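# Move upside-down glass beaker onto a drying-rack peg

## Task

Pick up the inverted beaker from the shelved bench by the door. Hang it on a peg of the drying rack that sits on the shelved bench by the window, pushed far enough onto the peg that the peg alone supports it. The beaker must never touch the floor. It is glass, so any drop beyond a few centimetres or any hard bump breaks it and fails the task. Release it and move the robot away afterwards. The robot must not fall over or finish leaning. The result only counts if it stays in place without the robot holding it.

## Robot and tools

ROBOT. A Hello Robot Stretch 4 with one arm. It has an omni-wheel base, a lift that rides up a mast, an arm that telescopes straight forward, a wrist with yaw, pitch and roll joints, and a two-finger gripper. It stands about 1.6 m tall. The base rim lies within 0.23 m of the base origin. Loose objects may occasionally get a brief push from outside.

FRAMES. The base frame has its origin on the floor under the base centre, with x forward, y left and z up. hand_pose is reported in this frame for a fixed point between the open fingertips. With all wrist joints at 0, the hand axes line up with the base axes. The printed hand position may be somewhat wrong. The odometry frame is the base frame as it was when the scene began.

execute_actions. Arguments: "actions" is a list holding one action or none, and "cameras" is an optional list drawn from head_camera, head_left_camera, head_right_camera, wrist_camera and all. Leaving it out, null or ["all"] returns every camera, [] returns none, and an unknown name rejects the call. An empty actions list just reports the state and images.

An action contains "base", "joints" or both, and may add "pace" and "contact_limits". Alternatively it contains only {"end_of_arm": "enable_torque"}, which re-powers any wrist or gripper motor that shut off; that motor then holds its current position. All motions in one action start together, and none lasts beyond 15 s.

"base" takes exactly one key. Each is a relative move measured from where the base last reported itself, not a pose:
- translate_m: straight drive in metres, forward positive, -2 to 2.
- strafe_m: sideways move in metres, left positive, -2 to 2.
- rotate_rad: turn in place in radians, counter-clockwise from above positive, -3.2 to 3.2.

"joints" is a single object keyed by joint name. Each value is an absolute target (tolerance for done in brackets):
- lift_m: 0 to 1.2 m (±0.004).
- arm_m: extension, 0 to 0.55 m (±0.004).
- wrist_yaw_rad: -1.134 to 4.276 (±0.02). 0 points forward, positive turns left and 3.14 is folded back. Above 3.4 the arm may block it.
- wrist_pitch_rad: -1.117 to 4.259 (±0.05). 0 is level and 1.57 points straight down.
- wrist_roll_rad: -1.117 to 4.259 (±0.02). At 0 the fingers are at equal height. Positive rolls clockwise when viewed from behind the gripper.
- gripper_m: fingertip gap of the empty gripper, -0.038 to 0.141 m (±0.004). Values below 0 press the tips together.

A joint target outside its range is clipped to the range end and the result notes it. Any other bad value or unknown key rejects the whole call and nothing moves. A joint or base you omit may keep pushing toward an earlier target without showing it in the status.

"pace" is "slow", "default" (used if omitted), "fast" or "max". For the base these give 0.1, 0.3, 0.4 or 0.6 m/s and 1, 2, 3 or 4 rad/s. When the lift is above 0.2 at the start of a base move, speed is capped further, down to 0.3 m/s and 1 rad/s at lift_m 1.2.

"contact_limits" accepts only arm_m, from 0 (lightest) to 0.75 (hardest), default 0.5. It sets how much push the arm may apply before a contact stop.

If a call reports a stop, any later execute_actions, wait or finished_scene calls in the same reply are skipped.

wait: seconds from 0 to 10. It commands nothing and returns the same state and images as an empty action.

zoom_image: camera name plus region [x0, y0, x1, y1] in pixels, measured from the top-left corner, at most 504 by 504. It works only on full images from the most recent result.

finished_scene: scene is the number of the current scene. It ends that scene permanently and reports success.

RESULT LINES.
- base_status and joint_status: done, off_target (resting short of target and possibly still pushing), contact_stop_at_<key>, limit_stop_at_<name>, time_out or torque_fault. After a stop the old target is dropped. After a contact stop the part goes slack: a slack lift can sag under load and slack wheels can drift.
- on_its_own: covers anything the call did not command; "held at" gives a held target.
- limit_stop_at_tilt: the robot leans over 6 degrees, and lift, arm and wheels go slack until it leans less.
- limit_stop_at_own_body: self-collision. You can move away from the body, but not further into it. This is likely with pitch below -0.2 combined with roll below -0.4 or above 4.
- lidar_m: 12 distances in metres, in 30-degree sectors. The 1st points straight ahead and the rest go counter-clockwise: 4th left, 7th behind, 10th right. "-" means nothing seen or closer than 0.25 m. The lidar covers roughly 0.15 m up to robot height and may miss glass, clear plastic and thin legs.
- wrist_depth_mm: 7x7 median depths from the top left, 100 to 2000 mm. Clear objects are omitted, and the robot's own body appears.
- base_odometry: wheel-based, heading -3.142 to 3.142 with left positive. If turned_by_wheels and turned_by_imu differ by more than about 0.1 rad, the base slipped or hit something.
- base_tilt: forward and right lean in degrees, with a constant offset of up to about 1.5.
- motor_effort: percent of maximum, positive toward higher joint values, with the peak in brackets. For wheel_0, wheel_1 and wheel_2, positive turns the base right. A load in a level gripper moves wrist_pitch_rad effort away from 0.
- pictures: the order of the returned images.

GRIPPING. Command a gap smaller than the object's width. Going further below squeezes harder and draws the object toward the wrist. The reading and "done" do not prove you are holding anything; a clear jump in gripper_m effort does. If the fingertips jam against a surface below them, raise the lift. To unfold at the start, send lift_m 0.4 with wrist_yaw_rad 0.

CAMERAS. head_camera (420x560) sits on the mast top and looks ahead and down; turn the base to look elsewhere. head_left_camera and head_right_camera (420x672 fisheye) look more steeply down and show the base and arm. wrist_camera (616x392) looks along the fingers, with the tips near the bottom of the image. Calibration uses OpenCV conventions. T_world_to_cam maps the base frame to each camera. Expect small errors, which are larger for the wrist camera when the arm is extended.

AVOID. Letting the beaker drop more than a few centimetres, knocking it, or letting it reach the floor. Driving or turning with over 1 kg held and arm_m above 0.2. Steady hard pushes or pulls, especially with the gripper high. Anything that tips the robot or leaves it leaning. Wrist torque faults. Finish with the beaker hanging by itself on the peg, the gripper open and the robot backed away.

Each tool is called after "Emit:" as name(argument=value, ...), one argument or row to a line, values as JSON.

## Session

Emit:
execute_actions(
  actions=[],
)

Scene clock: 0.00 s.
base_odometry: x=+0.000 y=+0.000 heading=+0.000 (m, m, rad; odometry frame)
turned_by_wheels: +0.000 (rad since the last result)
turned_by_imu: +0.000 (rad since the last result)
base_tilt: forward=-0.7 right=-0.5 (deg)
lidar_m: 1.47 1.45 1.58 1.57 1.50 1.58 1.22 1.15 1.23 1.68 1.61 1.72
base_status: not commanded
joint_positions: lift_m=+0.146 arm_m=+0.002 wrist_yaw_rad=+3.158 wrist_pitch_rad=-0.009 wrist_roll_rad=+0.004 gripper_m=+0.057
joint_status: not commanded
motor_effort: lift_m=+19 arm_m=+0 wrist_yaw_rad=+1 wrist_pitch_rad=-5 wrist_roll_rad=+2 gripper_m=-3 wheel_0=+0 wheel_1=+0 wheel_2=+0 (%)
hand_pose: x=-0.1167 y=+0.0827 z=+0.3272 quat_wxyz=(-0.008, +0.004, +0.002, +1.000) (m; base frame)
wrist_depth_mm: - 141 263 - - - - / - 117 139 - - - 1661 / - 113 139 - - - - / - 124 158 - - - - / 141 157 1366 - - - 1983 / 215 1281 217 1430 194 1308 1229 / 217 946 831 155 878 750 831
pictures: head_camera, head_left_camera, head_right_camera, wrist_camera
Images, in order (width x height): head_camera 420x560, head_left_camera 420x672, head_right_camera 420x672, wrist_camera 616x392.

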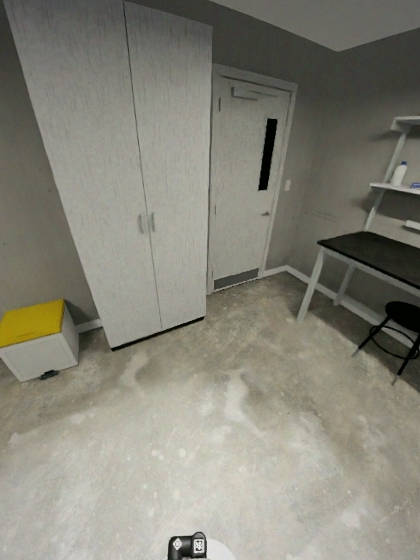

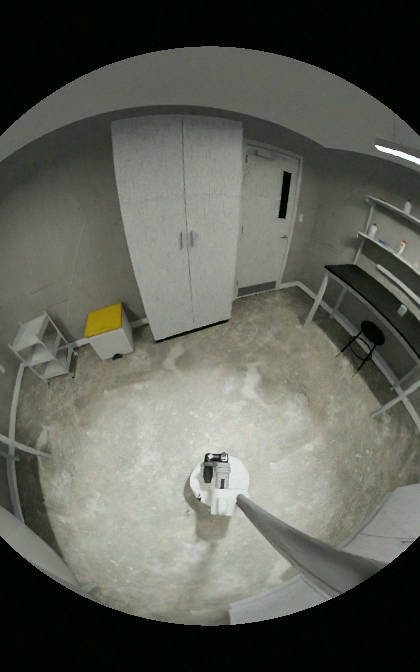

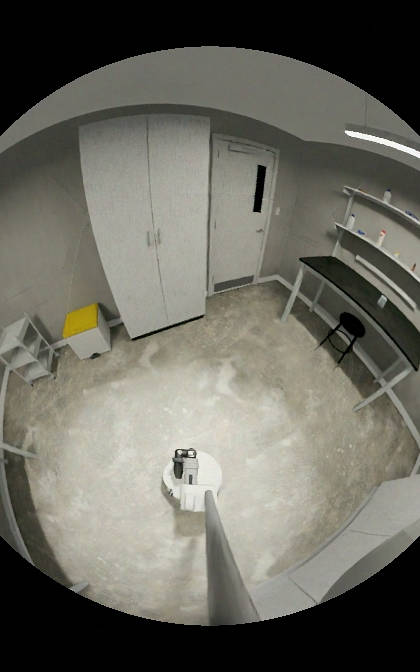

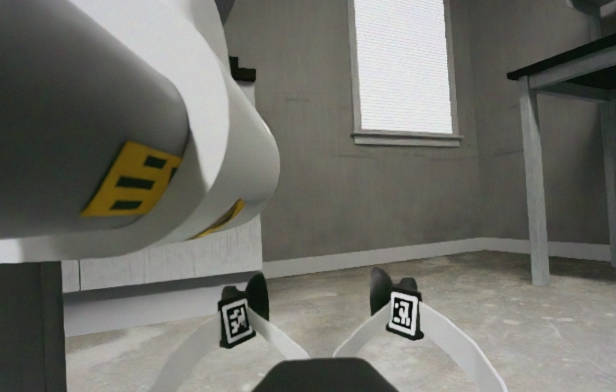

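Emit:
execute_actions(
  actions=[
    {"base":{"rotate_rad":2.0},"joints":{"lift_m":0.9,"wrist_yaw_rad":0},"pace":"fast"},
  ],
)

Scene clock: 5.37 s.
base_odometry: x=+0.000 y=+0.000 heading=+2.000 (m, m, rad; odometry frame)
turned_by_wheels: +2.000 (rad since the last result)
turned_by_imu: +1.985 (rad since the last result)
base_tilt: forward=-0.7 right=-0.5 (deg)
lidar_m: 1.45 1.54 1.24 1.15 1.19 1.64 1.68 1.64 1.52 1.42 1.56 1.59
base_status: done
joint_positions: lift_m=+0.900 arm_m=+0.002 wrist_yaw_rad=+0.000 wrist_pitch_rad=-0.009 wrist_roll_rad=+0.004 gripper_m=+0.057
joint_status: all done
motor_effort: lift_m=+21(19) arm_m=+0(0) wrist_yaw_rad=+0(4) wrist_pitch_rad=-5(6) wrist_roll_rad=+1(1) gripper_m=-2(3) wheel_0=+1(8) wheel_1=+2(8) wheel_2=+2(10) (%)
hand_pose: x=+0.4617 y=-0.0874 z=+1.0806 quat_wxyz=(+1.000, +0.002, -0.004, +0.000) (m; base frame)
wrist_depth_mm: - - - - - - - / - - - - - - - / - - 1576 - - - - / - - 1576 - - - - / - 1756 1576 1863 1618 - - / 1336 - 218 - 194 - - / - - - 155 - - -
pictures: head_camera, head_left_camera, head_right_camera, wrist_camera
camera_calibration (this result's frames):
wrist_camera: T_world_to_cam=[[0.0330056, -0.998141, -0.0512279, -0.0390456], [0.0430186, 0.0526271, -0.997687, 1.12497], [0.998529, 0.0307255, 0.0446756, -0.28027], [0, 0, 0, 1]] pos_world=[0.232752, -0.0895654, 1.13289]
Images, in order (width x height): head_camera 420x560, head_left_camera 420x672, head_right_camera 420x672, wrist_camera 616x392.

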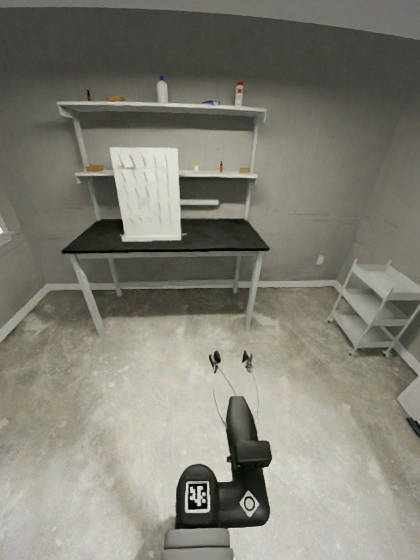

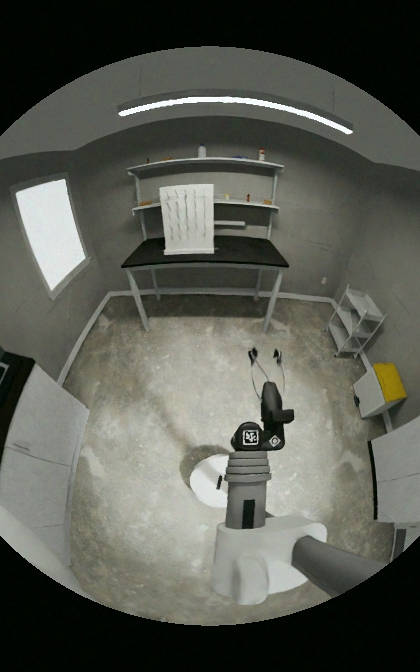

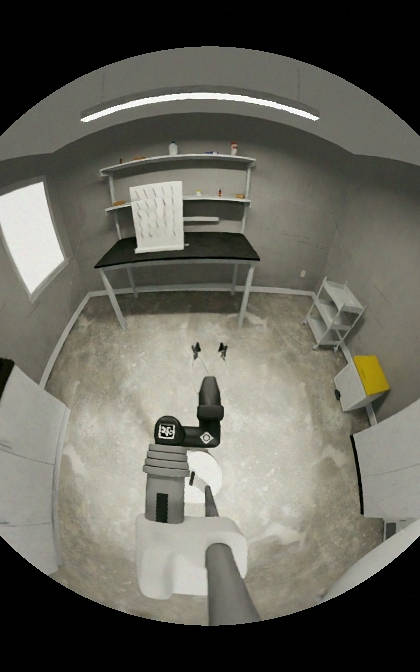

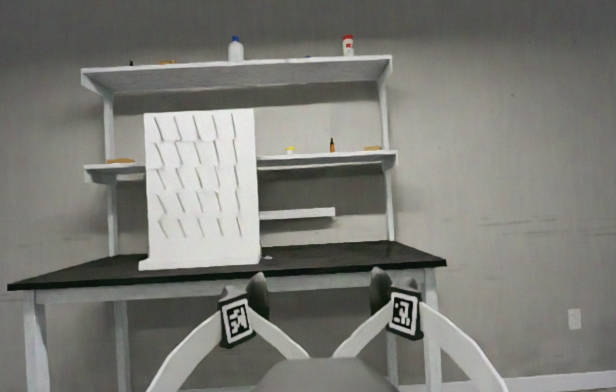

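Emit:
execute_actions(
  actions=[
    {"base":{"rotate_rad":-3.16},"joints":{"lift_m":1.0,"gripper_m":0.13},"pace":"fast"},
  ],
  cameras=[],
)

Emit:
execute_actions(
  actions=[
    {"base":{"translate_m":1.0},"joints":{"wrist_pitch_rad":0.5,"lift_m":1.15},"pace":"fast"},
  ],
)

Scene clock: 18.97 s.
base_odometry: x=+0.000 y=+0.000 heading=-1.159 (m, m, rad; odometry frame)
turned_by_wheels: -3.160 (rad since the last result)
turned_by_imu: -3.135 (rad since the last result)
base_tilt: forward=-0.7 right=-0.5 (deg)
lidar_m: 1.60 1.68 1.54 1.43 1.55 1.62 1.50 1.49 1.26 1.12 1.22 1.59
base_status: done
joint_positions: lift_m=+1.000 arm_m=+0.002 wrist_yaw_rad=+0.000 wrist_pitch_rad=-0.009 wrist_roll_rad=+0.004 gripper_m=+0.130
joint_status: all done
motor_effort: lift_m=+20(22) arm_m=+0(0) wrist_yaw_rad=+2(0) wrist_pitch_rad=-5(5) wrist_roll_rad=+1(1) gripper_m=+0(6) wheel_0=+1(6) wheel_1=+1(9) wheel_2=+0(7) (%)
hand_pose: x=+0.4617 y=-0.0875 z=+1.1808 quat_wxyz=(+1.000, +0.002, -0.004, +0.000) (m; base frame)
wrist_depth_mm: - - - - - - - / - - - - - - - / - - - - - - - / - - - - - - - / - - - - - - - / 1499 1430 222 1499 1464 210 - / - - 1808 148 - - -
pictures: none
No camera images: the call's "cameras" was empty. Leave "cameras" out to get every camera's image.

Scene clock: 23.23 s.
base_odometry: x=+0.400 y=-0.916 heading=-1.159 (m, m, rad; odometry frame)
turned_by_wheels: +0.000 (rad since the last result)
turned_by_imu: -0.005 (rad since the last result)
base_tilt: forward=-0.7 right=-0.5 (deg)
lidar_m: 0.60 0.64 0.88 1.52 1.58 2.09 2.58 1.72 1.18 1.08 1.13 0.64
base_status: done
joint_positions: lift_m=+1.150 arm_m=+0.002 wrist_yaw_rad=+0.000 wrist_pitch_rad=+0.502 wrist_roll_rad=+0.004 gripper_m=+0.130
joint_status: all done
motor_effort: lift_m=+21(22) arm_m=+0(1) wrist_yaw_rad=+1(2) wrist_pitch_rad=-4(5) wrist_roll_rad=+1(3) gripper_m=+0(2) wheel_0=+0(6) wheel_1=+0(6) wheel_2=+0(8) (%)
hand_pose: x=+0.4262 y=-0.0874 z=+1.1893 quat_wxyz=(+0.969, +0.002, +0.248, +0.000) (m; base frame)
wrist_depth_mm: 1042 1060 1078 1118 1118 1138 1160 / 1118 1118 1138 1182 1182 1229 1281 / 1205 1255 1229 1255 1308 1308 1336 / 1025 976 960 931 976 1397 1464 / 778 759 741 723 707 1499 1618 / 621 597 222 585 585 209 1708 / 931 634 1464 148 750 1537 1464
pictures: head_camera, head_left_camera, head_right_camera, wrist_camera
camera_calibration (this result's frames):
wrist_camera: T_world_to_cam=[[0.00369392, -0.998147, -0.0607372, -0.00853156], [-0.450097, 0.0525778, -0.89143, 1.31871], [0.892972, 0.0306305, -0.449069, 0.382567], [0, 0, 0, 1]] pos_world=[0.251957, -0.0895687, 1.34682]
Images, in order (width x height): head_camera 420x560, head_left_camera 420x672, head_right_camera 420x672, wrist_camera 616x392.

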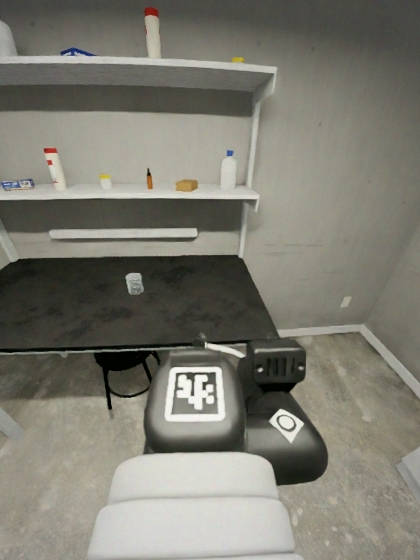

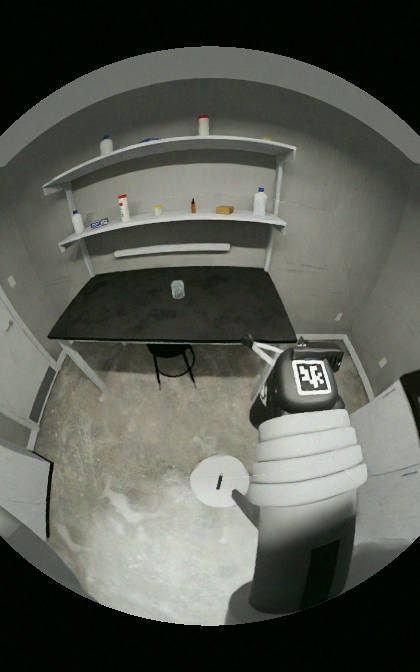

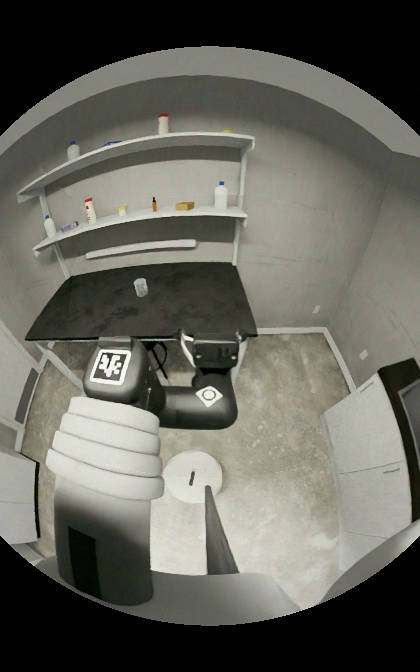

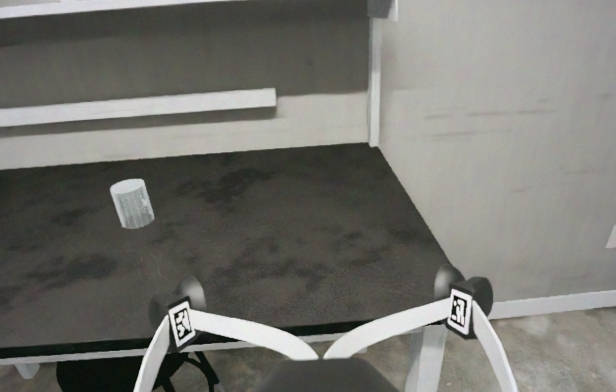

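Emit:
execute_actions(
  actions=[
    {"base":{"strafe_m":0.43},"joints":{"wrist_pitch_rad":1.57,"lift_m":1.2,"gripper_m":0.141},"pace":"fast"},
  ],
  cameras=[],
)

Emit:
execute_actions(
  actions=[
    {"base":{"translate_m":0.32},"joints":{"arm_m":0.5}},
  ],
)

Scene clock: 34.13 s.
base_odometry: x=+0.794 y=-0.744 heading=-1.159 (m, m, rad; odometry frame)
turned_by_wheels: +0.000 (rad since the last result)
turned_by_imu: +0.001 (rad since the last result)
base_tilt: forward=-0.7 right=-0.5 (deg)
lidar_m: 0.58 0.62 0.86 1.11 1.13 1.50 3.46 2.67 1.65 1.52 0.88 0.64
base_status: done
joint_positions: lift_m=+1.200 arm_m=+0.002 wrist_yaw_rad=+0.000 wrist_pitch_rad=+1.570 wrist_roll_rad=+0.004 gripper_m=+0.141
joint_status: all done
motor_effort: lift_m=+20(23) arm_m=+0(0) wrist_yaw_rad=+2(2) wrist_pitch_rad=+1(0) wrist_roll_rad=+0(0) gripper_m=+0(3) wheel_0=+2(9) wheel_1=+0(12) wheel_2=-1(0) (%)
hand_pose: x=+0.1735 y=-0.0874 z=+1.0896 quat_wxyz=(+0.707, +0.001, +0.707, -0.001) (m; base frame)
wrist_depth_mm: 1366 1366 1366 1336 1336 1397 1336 / 1336 1366 1336 1336 1336 1336 1308 / 1336 1397 1366 1336 1308 1308 1336 / 1366 1397 1366 1336 1336 1336 1308 / 1366 1336 1336 1118 1308 1336 1308 / 1366 1366 1118 1160 1308 201 1308 / 1366 1366 1308 151 1336 1336 1308
pictures: none
No camera images: the call's "cameras" was empty. Leave "cameras" out to get every camera's image.

Scene clock: 36.67 s.
base_odometry: x=+0.922 y=-1.038 heading=-1.159 (m, m, rad; odometry frame)
turned_by_wheels: +0.000 (rad since the last result)
turned_by_imu: -0.002 (rad since the last result)
base_tilt: forward=-0.7 right=-0.5 (deg)
lidar_m: 0.27 0.28 0.42 1.54 1.23 1.51 3.75 2.99 1.59 1.50 0.46 0.28
base_status: done
joint_positions: lift_m=+1.200 arm_m=+0.499 wrist_yaw_rad=+0.000 wrist_pitch_rad=+1.570 wrist_roll_rad=+0.004 gripper_m=+0.141
joint_status: all done
motor_effort: lift_m=+20(20) arm_m=+7(5) wrist_yaw_rad=+1(1) wrist_pitch_rad=+1(1) wrist_roll_rad=+1(1) gripper_m=-1(0) wheel_0=+0(5) wheel_1=+0(6) wheel_2=+2(8) (%)
hand_pose: x=+0.6699 y=-0.0874 z=+1.0896 quat_wxyz=(+0.707, +0.001, +0.707, -0.001) (m; base frame)
wrist_depth_mm: 407 404 402 397 399 399 397 / 407 404 404 402 399 397 397 / 407 402 402 399 399 397 392 / 410 404 404 397 399 397 394 / 404 402 399 399 397 392 397 / 404 402 399 399 394 202 392 / 404 402 399 151 394 394 392
pictures: head_camera, head_left_camera, head_right_camera, wrist_camera
camera_calibration (this result's frames):
wrist_camera: T_world_to_cam=[[-0.0512924, -0.998157, -0.0324182, -0.00953637], [-0.998009, 0.0524236, -0.0350634, 0.773407], [0.0366982, 0.0305552, -0.998859, 1.2928], [0, 0, 0, 1]] pos_world=[0.723934, -0.0895653, 1.31813]
Images, in order (width x height): head_camera 420x560, head_left_camera 420x672, head_right_camera 420x672, wrist_camera 616x392.

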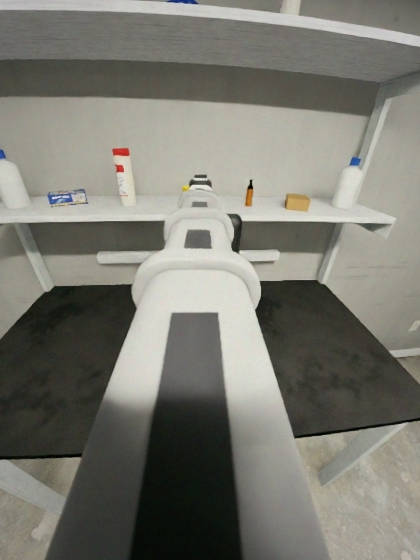

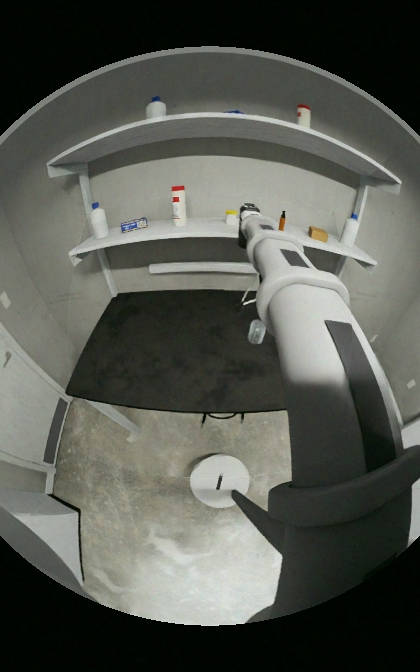

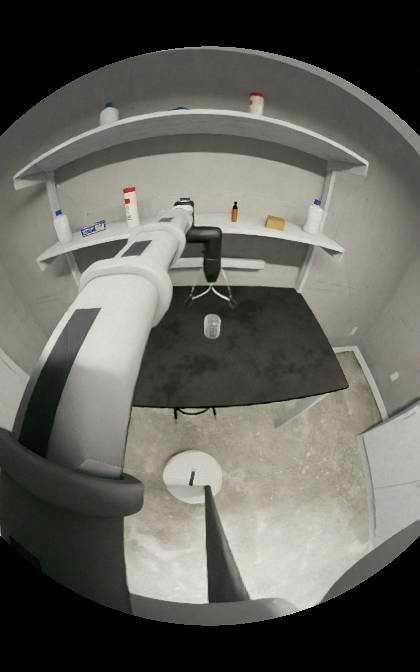

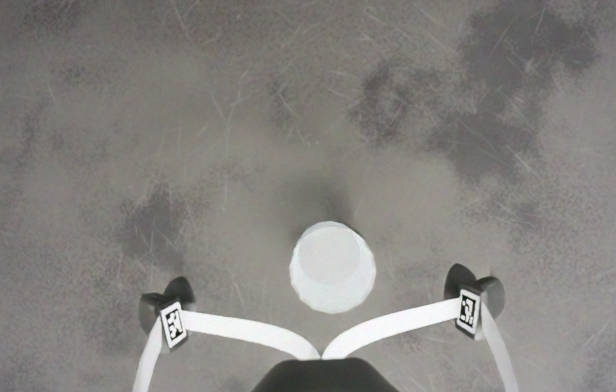

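Emit:
execute_actions(
  actions=[
    {"base":{"strafe_m":-0.011},"joints":{"lift_m":1.105}},
  ],
  cameras=["wrist_camera","head_right_camera"],
)

Scene clock: 43.63 s.
base_odometry: x=+0.912 y=-1.042 heading=-1.159 (m, m, rad; odometry frame)
turned_by_wheels: +0.000 (rad since the last result)
turned_by_imu: +0.000 (rad since the last result)
base_tilt: forward=-0.7 right=-0.5 (deg)
lidar_m: 0.28 0.30 0.40 1.53 1.28 1.47 3.56 3.00 1.59 1.48 0.45 0.30
base_status: done
joint_positions: lift_m=+1.105 arm_m=+0.499 wrist_yaw_rad=+0.000 wrist_pitch_rad=+1.570 wrist_roll_rad=+0.004 gripper_m=+0.141
joint_status: all done
motor_effort: lift_m=+17(19) arm_m=+7(7) wrist_yaw_rad=+2(0) wrist_pitch_rad=+1(1) wrist_roll_rad=+0(1) gripper_m=+0(1) wheel_0=+1(8) wheel_1=-2(9) wheel_2=+0(2) (%)
hand_pose: x=+0.6699 y=-0.0874 z=+0.9949 quat_wxyz=(+0.707, +0.001, +0.707, -0.001) (m; base frame)
wrist_depth_mm: 312 310 307 306 304 304 301 / 309 309 306 304 303 301 301 / 310 307 306 304 301 301 301 / 310 307 304 304 301 300 297 / 307 304 304 304 300 301 298 / 307 306 303 301 300 202 298 / 307 307 303 151 301 298 298
pictures: head_right_camera, wrist_camera
camera_calibration (this result's frames):
wrist_camera: T_world_to_cam=[[-0.0513083, -0.998157, -0.032417, -0.0125974], [-0.998009, 0.0524387, -0.0350391, 0.77006], [0.0366744, 0.0305547, -0.99886, 1.19822], [0, 0, 0, 1]] pos_world=[0.723937, -0.0895662, 1.22342]
Images, in order (width x height): head_right_camera 420x672, wrist_camera 616x392.

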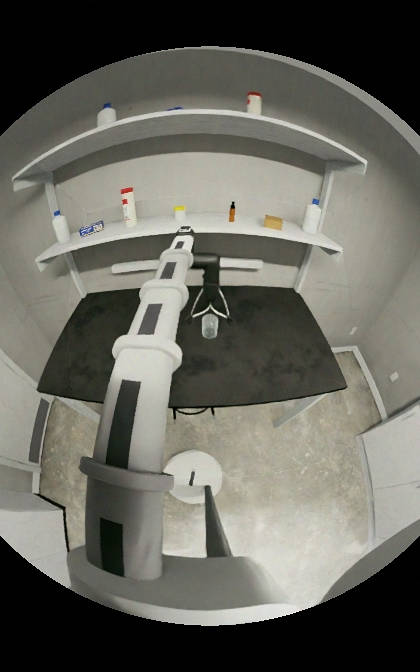

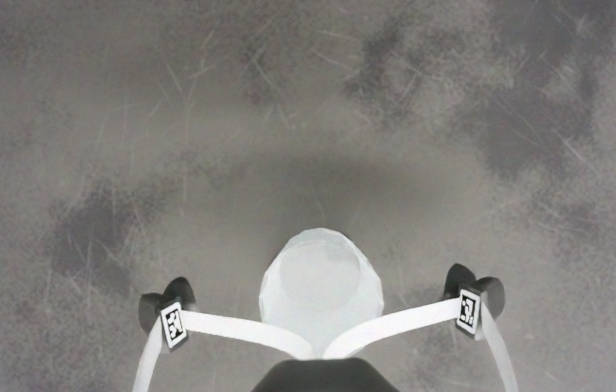

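Emit:
execute_actions(
  actions=[
    {"joints":{"lift_m":1.095,"gripper_m":0.03}},
  ],
  cameras=["wrist_camera"],
)

Emit:
execute_actions(
  actions=[
    {"joints":{"lift_m":1.15},"pace":"slow"},
  ],
  cameras=["wrist_camera","head_right_camera"],
)

Scene clock: 48.63 s.
base_odometry: x=+0.912 y=-1.042 heading=-1.159 (m, m, rad; odometry frame)
turned_by_wheels: +0.000 (rad since the last result)
turned_by_imu: +0.000 (rad since the last result)
base_tilt: forward=-0.7 right=-0.5 (deg)
lidar_m: 0.29 0.30 0.40 1.54 1.26 1.50 3.58 3.01 1.60 1.45 0.44 0.29
base_status: not commanded
joint_positions: lift_m=+1.095 arm_m=+0.499 wrist_yaw_rad=+0.000 wrist_pitch_rad=+1.570 wrist_roll_rad=+0.004 gripper_m=+0.030
joint_status: all done
motor_effort: lift_m=+17(15) arm_m=+7(7) wrist_yaw_rad=+1(0) wrist_pitch_rad=+1(1) wrist_roll_rad=-1(1) gripper_m=-15(17) wheel_0=+2(2) wheel_1=-1(2) wheel_2=+0(0) (%)
hand_pose: x=+0.6699 y=-0.0874 z=+0.9849 quat_wxyz=(+0.707, +0.001, +0.707, -0.001) (m; base frame)
wrist_depth_mm: 298 297 297 294 294 293 291 / 300 297 297 294 293 291 289 / 300 297 297 293 293 291 289 / 300 297 296 294 293 290 290 / 298 297 293 293 293 290 289 / 296 296 205 293 203 289 289 / 297 296 293 290 290 289 287
pictures: wrist_camera
camera_calibration (this result's frames):
wrist_camera: T_world_to_cam=[[-0.0513086, -0.998157, -0.0324168, -0.0129216], [-0.998009, 0.0524389, -0.0350362, 0.769708], [0.0366715, 0.0305546, -0.99886, 1.18822], [0, 0, 0, 1]] pos_world=[0.723939, -0.0895662, 1.21342]
Images, in order (width x height): wrist_camera 616x392.

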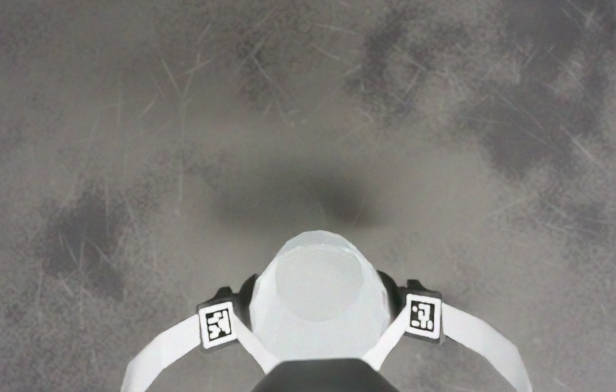

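Scene clock: 49.97 s.
base_odometry: x=+0.912 y=-1.042 heading=-1.159 (m, m, rad; odometry frame)
turned_by_wheels: +0.000 (rad since the last result)
turned_by_imu: +0.000 (rad since the last result)
base_tilt: forward=-0.7 right=-0.5 (deg)
lidar_m: 0.27 0.29 0.43 1.53 1.25 1.47 3.57 3.03 1.61 1.50 0.44 0.29
base_status: not commanded
joint_positions: lift_m=+1.150 arm_m=+0.499 wrist_yaw_rad=+0.000 wrist_pitch_rad=+1.570 wrist_roll_rad=+0.004 gripper_m=+0.030
joint_status: all done
motor_effort: lift_m=+21(23) arm_m=+7(7) wrist_yaw_rad=+2(0) wrist_pitch_rad=+1(1) wrist_roll_rad=+0(1) gripper_m=-14(14) wheel_0=+1(2) wheel_1=-1(1) wheel_2=+0(0) (%)
hand_pose: x=+0.6699 y=-0.0874 z=+1.0395 quat_wxyz=(+0.707, +0.001, +0.707, -0.001) (m; base frame)
wrist_depth_mm: 355 353 353 349 351 347 345 / 355 353 353 349 347 345 343 / 355 355 351 349 347 345 343 / 355 353 353 347 347 343 342 / 355 351 349 349 347 343 343 / 353 353 204 347 203 343 342 / 351 349 347 345 343 343 342
pictures: head_right_camera, wrist_camera
camera_calibration (this result's frames):
wrist_camera: T_world_to_cam=[[-0.0513087, -0.998157, -0.0324163, -0.0111517], [-0.99801, 0.0524387, -0.0350266, 0.77161], [0.0366619, 0.0305547, -0.998861, 1.24278], [0, 0, 0, 1]] pos_world=[0.72394, -0.0895662, 1.26803]
Images, in order (width x height): head_right_camera 420x672, wrist_camera 616x392.

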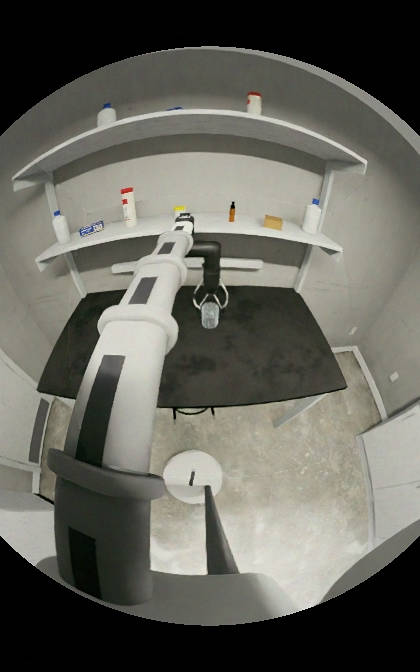

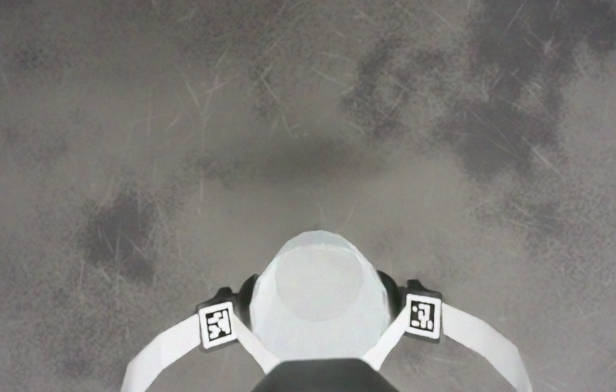

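Emit:
execute_actions(
  actions=[
    {"base":{"translate_m":-2.0},"joints":{"arm_m":0.0,"lift_m":1.2}},
  ],
  cameras=[],
)

Emit:
execute_actions(
  actions=[
    {"base":{"rotate_rad":3.16},"joints":{"wrist_pitch_rad":0.6}},
  ],
  cameras=["head_camera"],
)

Emit:
execute_actions(
  actions=[
    {"base":{"strafe_m":0.9}},
  ],
)

Scene clock: 64.50 s.
base_odometry: x=+0.112 y=+0.791 heading=-1.159 (m, m, rad; odometry frame)
turned_by_wheels: +0.000 (rad since the last result)
turned_by_imu: +0.010 (rad since the last result)
base_tilt: forward=-0.7 right=-0.5 (deg)
lidar_m: 2.28 1.51 1.16 1.02 1.05 1.30 0.85 0.89 1.15 1.66 1.67 2.24
base_status: done
joint_positions: lift_m=+1.200 arm_m=+0.004 wrist_yaw_rad=+0.000 wrist_pitch_rad=+1.570 wrist_roll_rad=+0.004 gripper_m=+0.030
joint_status: all done
joint sent to its limit — the command would take arm_m past its lower limit, so that joint was sent only as far as its limit.
motor_effort: lift_m=+21(22) arm_m=-7(9) wrist_yaw_rad=+2(1) wrist_pitch_rad=+0(2) wrist_roll_rad=+0(0) gripper_m=-15(13) wheel_0=-1(4) wheel_1=+1(4) wheel_2=-2(7) (%)
hand_pose: x=+0.1747 y=-0.0874 z=+1.0895 quat_wxyz=(+0.707, +0.001, +0.707, -0.001) (m; base frame)
wrist_depth_mm: 1366 1366 1366 1336 1336 1366 1336 / 1336 1366 1336 1336 1308 1336 1308 / 1366 1366 1336 1336 1336 1336 1308 / 1336 1336 1366 1308 1336 1308 1308 / 1336 1336 1336 1118 1308 1336 1336 / 1366 1366 204 1118 203 1308 1308 / 1336 1336 1336 741 1336 1308 1308
pictures: none
No camera images: the call's "cameras" was empty. Leave "cameras" out to get every camera's image.

Scene clock: 68.93 s.
base_odometry: x=+0.112 y=+0.791 heading=+2.000 (m, m, rad; odometry frame)
turned_by_wheels: +3.160 (rad since the last result)
turned_by_imu: +3.136 (rad since the last result)
base_tilt: forward=-0.7 right=-0.5 (deg)
lidar_m: 0.86 0.88 1.19 1.66 1.71 2.32 2.52 1.47 1.13 1.04 1.03 1.29
base_status: done
joint_positions: lift_m=+1.200 arm_m=+0.004 wrist_yaw_rad=+0.000 wrist_pitch_rad=+0.603 wrist_roll_rad=+0.004 gripper_m=+0.030
joint_status: all done
motor_effort: lift_m=+21(21) arm_m=-7(8) wrist_yaw_rad=+0(2) wrist_pitch_rad=-7(13) wrist_roll_rad=+1(0) gripper_m=-15(15) wheel_0=-1(5) wheel_1=-2(5) wheel_2=-1(4) (%)
hand_pose: x=+0.4121 y=-0.0874 z=+1.2145 quat_wxyz=(+0.955, +0.002, +0.297, -0.001) (m; base frame)
wrist_depth_mm: 1308 1308 1336 1366 1366 1366 1366 / 1366 1430 1430 1464 1499 1499 1499 / 1008 1205 1138 1255 1576 1618 1618 / 917 904 878 931 1808 1756 1863 / 866 1756 1863 1863 1983 1983 1921 / 1808 1863 204 1756 204 1708 1661 / 1576 1464 1499 1366 1464 1397 1397
pictures: head_camera
Images, in order (width x height): head_camera 420x560.

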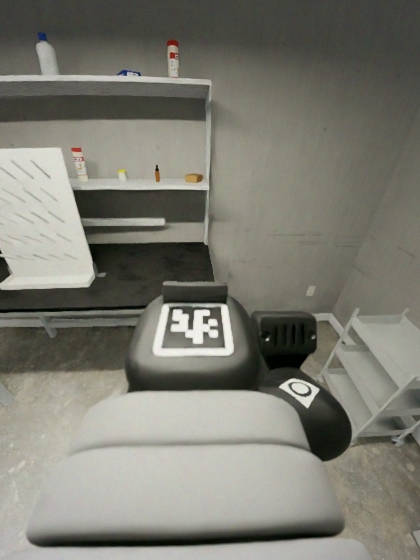

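Scene clock: 73.27 s.
base_odometry: x=-0.706 y=+0.416 heading=+2.000 (m, m, rad; odometry frame)
turned_by_wheels: +0.000 (rad since the last result)
turned_by_imu: +0.001 (rad since the last result)
base_tilt: forward=-0.7 right=-0.5 (deg)
lidar_m: 0.81 0.82 1.43 0.99 0.77 1.05 3.16 2.44 1.95 1.92 1.25 0.84
base_status: done
joint_positions: lift_m=+1.200 arm_m=+0.004 wrist_yaw_rad=+0.000 wrist_pitch_rad=+0.603 wrist_roll_rad=+0.004 gripper_m=+0.030
joint_status: not commanded
motor_effort: lift_m=+21(21) arm_m=-7(8) wrist_yaw_rad=+0(2) wrist_pitch_rad=-7(8) wrist_roll_rad=+1(0) gripper_m=-14(14) wheel_0=+0(9) wheel_1=-2(8) wheel_2=+0(0) (%)
hand_pose: x=+0.4121 y=-0.0874 z=+1.2145 quat_wxyz=(+0.955, +0.002, +0.297, -0.001) (m; base frame)
wrist_depth_mm: 1255 1281 809 798 831 1336 1308 / 1366 1397 891 866 917 1397 1464 / 1576 1182 960 960 976 1042 1025 / 1661 904 878 866 842 831 842 / 809 798 831 1808 1756 1921 1921 / 1808 1756 204 1756 204 1661 1708 / 1618 1025 1464 1576 1499 1397 1397
pictures: head_camera, head_left_camera, head_right_camera, wrist_camera
camera_calibration (this result's frames):
wrist_camera: T_world_to_cam=[[-0.00248136, -0.998148, -0.0607891, -0.00435184], [-0.537706, 0.0525851, -0.841491, 1.31029], [0.843129, 0.0305987, -0.536841, 0.533543], [0, 0, 0, 1]] pos_world=[0.254693, -0.0895711, 1.38876]
Images, in order (width x height): head_camera 420x560, head_left_camera 420x672, head_right_camera 420x672, wrist_camera 616x392.

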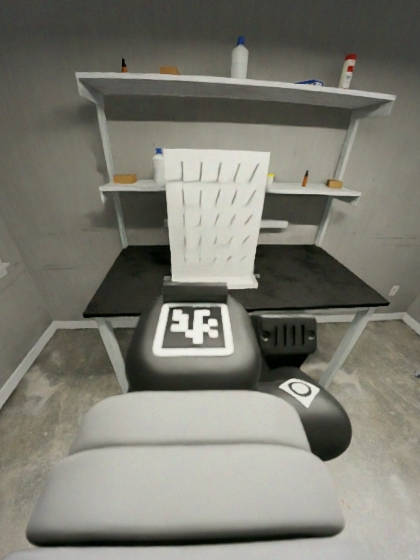

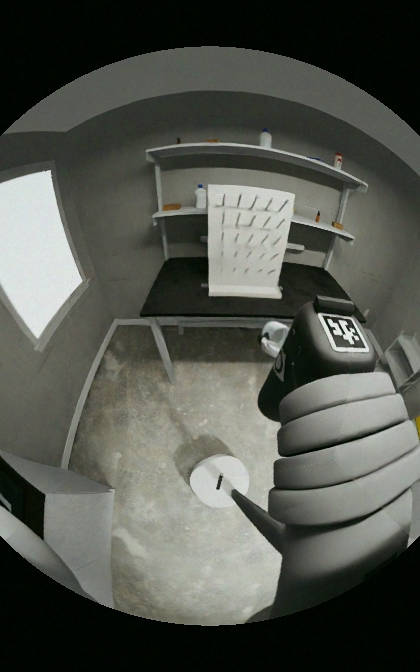

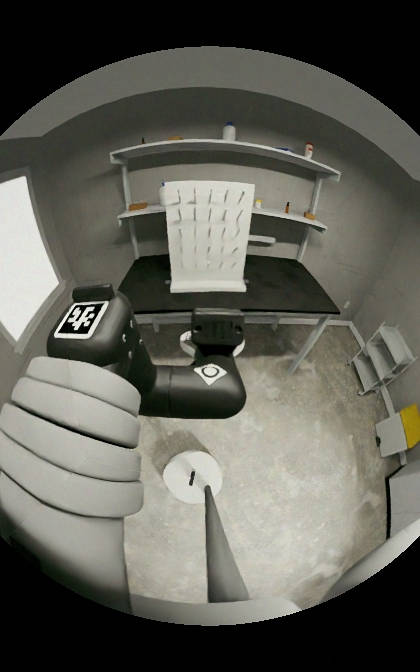

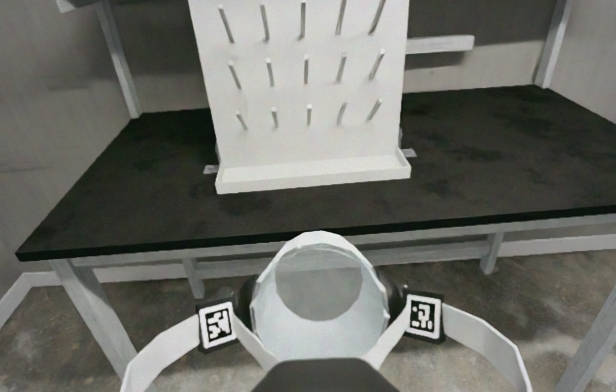

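Get closer to measure pegs.

Emit:
execute_actions(
  actions=[
    {"base":{"translate_m":0.35},"joints":{"wrist_pitch_rad":0.4,"lift_m":1.1}},
  ],
)

Emit:
zoom_image(
  camera="head_camera",
  region=[100,100,340,340],
)

Scene clock: 78.43 s.
base_odometry: x=-0.852 y=+0.734 heading=+2.001 (m, m, rad; odometry frame)
turned_by_wheels: +0.000 (rad since the last result)
turned_by_imu: -0.001 (rad since the last result)
base_tilt: forward=-0.7 right=-0.5 (deg)
lidar_m: 0.45 0.49 0.65 1.38 0.97 1.05 2.91 2.86 1.99 1.79 0.69 0.48
base_status: done
joint_positions: lift_m=+1.100 arm_m=+0.004 wrist_yaw_rad=+0.000 wrist_pitch_rad=+0.403 wrist_roll_rad=+0.004 gripper_m=+0.030
joint_status: all done
motor_effort: lift_m=+17(18) arm_m=-7(8) wrist_yaw_rad=+1(1) wrist_pitch_rad=-9(15) wrist_roll_rad=+0(0) gripper_m=-14(15) wheel_0=+0(7) wheel_1=+1(5) wheel_2=+0(10) (%)
hand_pose: x=+0.4398 y=-0.0874 z=+1.1652 quat_wxyz=(+0.980, +0.002, +0.200, +0.000) (m; base frame)
wrist_depth_mm: 732 466 466 473 480 976 991 / 1008 496 492 500 508 1025 1042 / 1060 1060 517 525 539 1098 1098 / 1138 1042 554 559 569 960 931 / 831 798 591 597 609 715 699 / 634 609 204 597 204 564 559 / 512 477 477 508 469 442 462
pictures: head_camera, head_left_camera, head_right_camera, wrist_camera
camera_calibration (this result's frames):
wrist_camera: T_world_to_cam=[[0.00963811, -0.998147, -0.0600862, -0.013426], [-0.360213, 0.0525892, -0.931387, 1.31033], [0.93282, 0.0306206, -0.359039, 0.237086], [0, 0, 0, 1]] pos_world=[0.250967, -0.0895699, 1.30474]
Images, in order (width x height): head_camera 420x560, head_left_camera 420x672, head_right_camera 420x672, wrist_camera 616x392.

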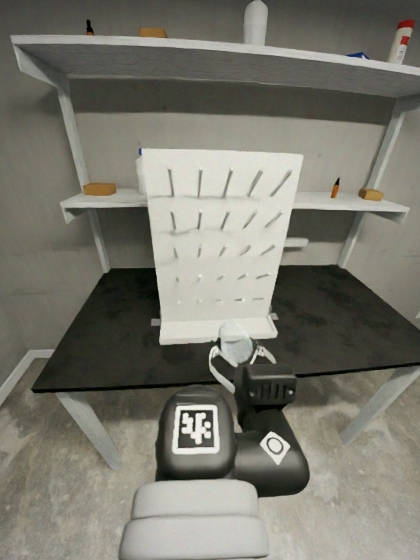

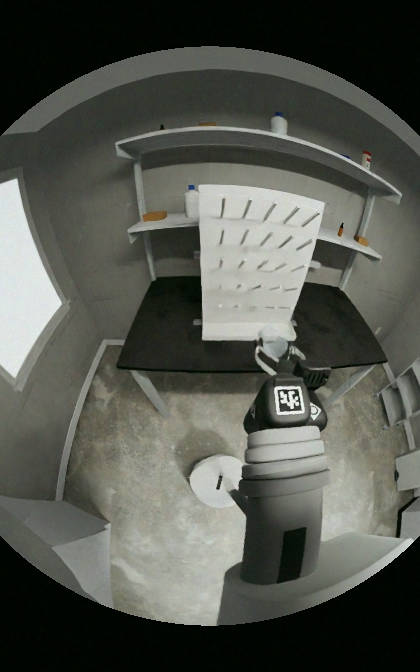

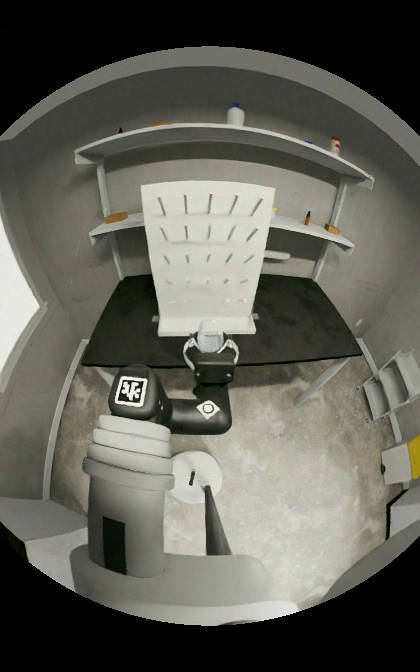

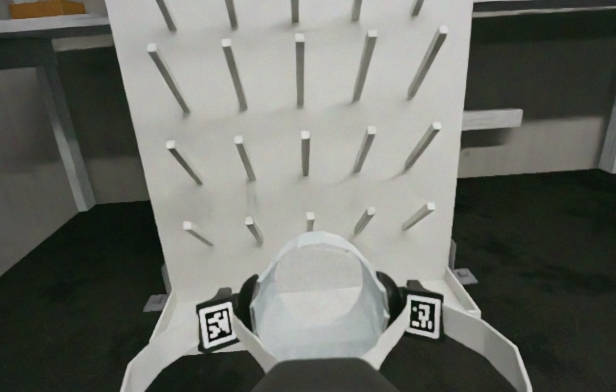

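Region (100, 100, 340, 340) of head_camera's 420x560 image, scaled by 2.100, with more detail than that image has.

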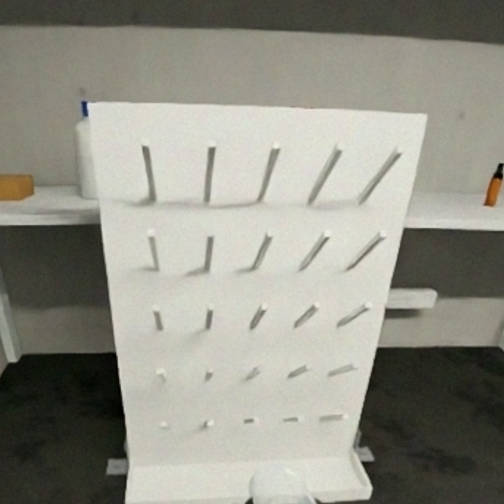

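Emit:
execute_actions(
  actions=[
    {"base":{"strafe_m":0.012},"joints":{"wrist_pitch_rad":0.7,"lift_m":1.16,"arm_m":0.19}},
  ],
  cameras=["wrist_camera","head_left_camera"],
)

Scene clock: 90.93 s.
base_odometry: x=-0.863 y=+0.729 heading=+2.001 (m, m, rad; odometry frame)
turned_by_wheels: +0.000 (rad since the last result)
turned_by_imu: +0.000 (rad since the last result)
base_tilt: forward=-0.7 right=-0.5 (deg)
lidar_m: 0.45 0.46 0.65 1.36 0.93 1.01 2.93 2.85 2.03 1.83 0.71 0.49
base_status: done
joint_positions: lift_m=+1.160 arm_m=+0.189 wrist_yaw_rad=+0.000 wrist_pitch_rad=+0.702 wrist_roll_rad=+0.004 gripper_m=+0.030
joint_status: all done
motor_effort: lift_m=+21(22) arm_m=+8(8) wrist_yaw_rad=+1(1) wrist_pitch_rad=-6(8) wrist_roll_rad=+0(1) gripper_m=-15(15) wheel_0=-1(7) wheel_1=+1(8) wheel_2=-1(1) (%)
hand_pose: x=+0.5798 y=-0.0874 z=+1.1516 quat_wxyz=(+0.939, +0.002, +0.344, -0.001) (m; base frame)
wrist_depth_mm: 291 297 301 307 314 319 778 / 336 327 332 340 347 353 904 / 842 355 366 375 384 397 768 / 723 410 415 424 430 445 627 / 597 492 473 484 500 512 544 / 508 496 204 488 203 469 462 / 445 421 418 415 415 402 415
pictures: head_left_camera, wrist_camera
camera_calibration (this result's frames):
wrist_camera: T_world_to_cam=[[-0.00840504, -0.998149, -0.0602349, -0.00493879], [-0.618733, 0.0525124, -0.783844, 1.3281], [0.785556, 0.0306811, -0.618029, 0.48534], [0, 0, 0, 1]] pos_world=[0.440437, -0.0895622, 1.34068]
Images, in order (width x height): head_left_camera 420x672, wrist_camera 616x392.

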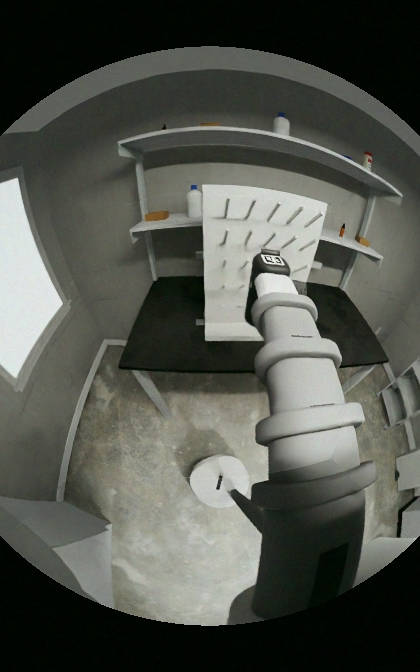

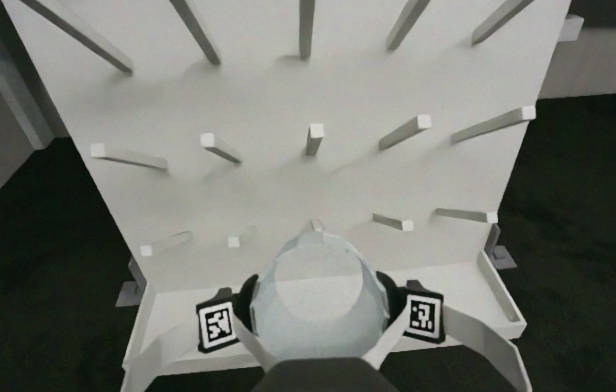

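Emit:
execute_actions(
  actions=[
    {"joints":{"lift_m":1.148,"arm_m":0.226},"pace":"slow","contact_limits":{"arm_m":0.2}},
  ],
  cameras=["wrist_camera"],
)

Scene clock: 96.30 s.
base_odometry: x=-0.863 y=+0.729 heading=+2.001 (m, m, rad; odometry frame)
turned_by_wheels: +0.000 (rad since the last result)
turned_by_imu: +0.000 (rad since the last result)
base_tilt: forward=-0.7 right=-0.4 (deg)
lidar_m: 0.45 0.48 0.62 1.36 0.97 1.02 2.90 2.87 2.03 1.81 0.71 0.49
base_status: not commanded
joint_positions: lift_m=+1.148 arm_m=+0.225 wrist_yaw_rad=+0.000 wrist_pitch_rad=+0.702 wrist_roll_rad=+0.004 gripper_m=+0.030
joint_status: all done
motor_effort: lift_m=+17(22) arm_m=+8(8) wrist_yaw_rad=+0(1) wrist_pitch_rad=-7(7) wrist_roll_rad=+0(1) gripper_m=-14(14) wheel_0=-1(0) wheel_1=+1(1) wheel_2=-1(1) (%)
contact_limits: arm_m 0.2
hand_pose: x=+0.6157 y=-0.0874 z=+1.1400 quat_wxyz=(+0.939, +0.002, +0.344, -0.001) (m; base frame)
wrist_depth_mm: 253 265 267 274 278 283 294 / 286 290 298 304 309 315 334 / 324 322 324 332 338 343 707 / 668 359 370 379 387 397 615 / 569 407 413 430 442 459 521 / 496 466 204 466 203 442 452 / 436 402 410 421 394 389 399
pictures: wrist_camera
camera_calibration (this result's frames):
wrist_camera: T_world_to_cam=[[-0.00844427, -0.998149, -0.0602346, -0.00532254], [-0.618764, 0.0525353, -0.783818, 1.34122], [0.785532, 0.0306522, -0.618062, 0.449924], [0, 0, 0, 1]] pos_world=[0.476423, -0.0895652, 1.32903]
Images, in order (width x height): wrist_camera 616x392.

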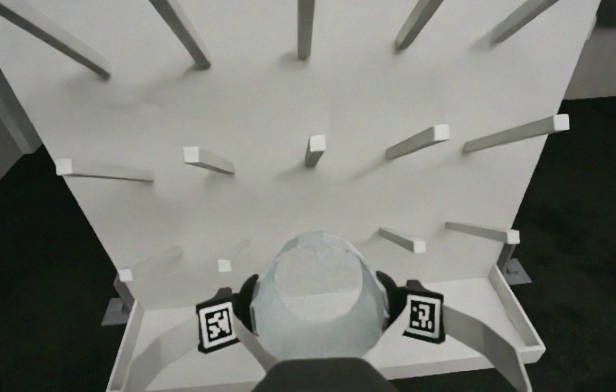

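Emit:
execute_actions(
  actions=[
    {"joints":{"lift_m":1.129,"arm_m":0.249},"pace":"slow","contact_limits":{"arm_m":0.2}},
  ],
  cameras=["wrist_camera"],
)

Emit:
execute_actions(
  actions=[
    {"joints":{"lift_m":1.11,"arm_m":0.272},"pace":"slow","contact_limits":{"arm_m":0.2}},
  ],
  cameras=["wrist_camera"],
)

Scene clock: 101.87 s.
base_odometry: x=-0.863 y=+0.729 heading=+2.001 (m, m, rad; odometry frame)
turned_by_wheels: +0.000 (rad since the last result)
turned_by_imu: +0.000 (rad since the last result)
base_tilt: forward=-0.7 right=-0.5 (deg)
lidar_m: 0.44 0.48 0.61 1.36 0.92 1.05 2.92 2.84 2.02 1.81 0.68 0.49
base_status: not commanded
joint_positions: lift_m=+1.129 arm_m=+0.248 wrist_yaw_rad=+0.000 wrist_pitch_rad=+0.702 wrist_roll_rad=+0.004 gripper_m=+0.030
joint_status: all done
motor_effort: lift_m=+17(19) arm_m=+8(6) wrist_yaw_rad=+2(1) wrist_pitch_rad=-7(6) wrist_roll_rad=+1(1) gripper_m=-16(15) wheel_0=-1(1) wheel_1=+1(1) wheel_2=-1(1) (%)
contact_limits: arm_m 0.2
hand_pose: x=+0.6387 y=-0.0874 z=+1.1210 quat_wxyz=(+0.939, +0.002, +0.344, -0.001) (m; base frame)
wrist_depth_mm: 232 244 247 252 257 263 266 / 264 270 273 279 285 290 296 / 286 296 298 306 309 322 345 / 621 332 340 347 357 366 564 / 549 370 377 394 404 418 496 / 469 439 204 439 203 430 433 / 415 384 389 402 379 362 373
pictures: wrist_camera
camera_calibration (this result's frames):
wrist_camera: T_world_to_cam=[[-0.00845468, -0.998148, -0.0602344, -0.00626856], [-0.618782, 0.0525409, -0.783804, 1.34055], [0.785517, 0.0306452, -0.618081, 0.420147], [0, 0, 0, 1]] pos_world=[0.49942, -0.0895659, 1.31003]
Images, in order (width x height): wrist_camera 616x392.

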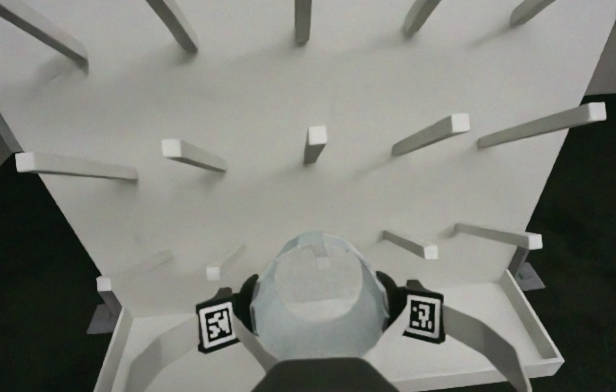

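Scene clock: 103.10 s.
base_odometry: x=-0.863 y=+0.729 heading=+2.001 (m, m, rad; odometry frame)
turned_by_wheels: +0.000 (rad since the last result)
turned_by_imu: +0.000 (rad since the last result)
base_tilt: forward=-0.7 right=-0.5 (deg)
lidar_m: 0.44 0.47 0.63 1.35 0.95 1.04 2.87 2.84 2.02 1.83 0.70 0.49
base_status: not commanded
joint_positions: lift_m=+1.110 arm_m=+0.271 wrist_yaw_rad=+0.000 wrist_pitch_rad=+0.702 wrist_roll_rad=+0.004 gripper_m=+0.030
joint_status: all done
motor_effort: lift_m=+17(17) arm_m=+8(9) wrist_yaw_rad=+1(2) wrist_pitch_rad=-6(6) wrist_roll_rad=+1(0) gripper_m=-14(15) wheel_0=+0(1) wheel_1=+1(1) wheel_2=-1(1) (%)
contact_limits: arm_m 0.2
hand_pose: x=+0.6617 y=-0.0874 z=+1.1020 quat_wxyz=(+0.939, +0.002, +0.344, -0.001) (m; base frame)
wrist_depth_mm: 217 224 228 232 236 239 243 / 241 244 251 255 260 263 268 / 258 265 272 279 287 294 304 / 303 304 312 319 325 332 521 / 504 338 343 359 366 384 449 / 445 394 204 407 203 410 410 / 392 366 368 382 362 324 355
pictures: wrist_camera
camera_calibration (this result's frames):
wrist_camera: T_world_to_cam=[[-0.00846124, -0.998148, -0.0602342, -0.00721591], [-0.61879, 0.0525444, -0.783797, 1.33988], [0.785511, 0.0306405, -0.618089, 0.39035], [0, 0, 0, 1]] pos_world=[0.52242, -0.0895664, 1.29103]
Images, in order (width x height): wrist_camera 616x392.

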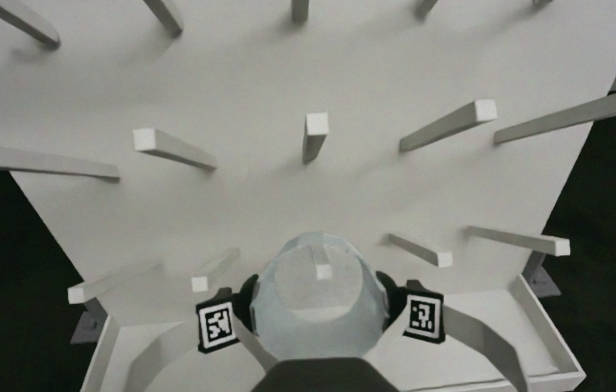

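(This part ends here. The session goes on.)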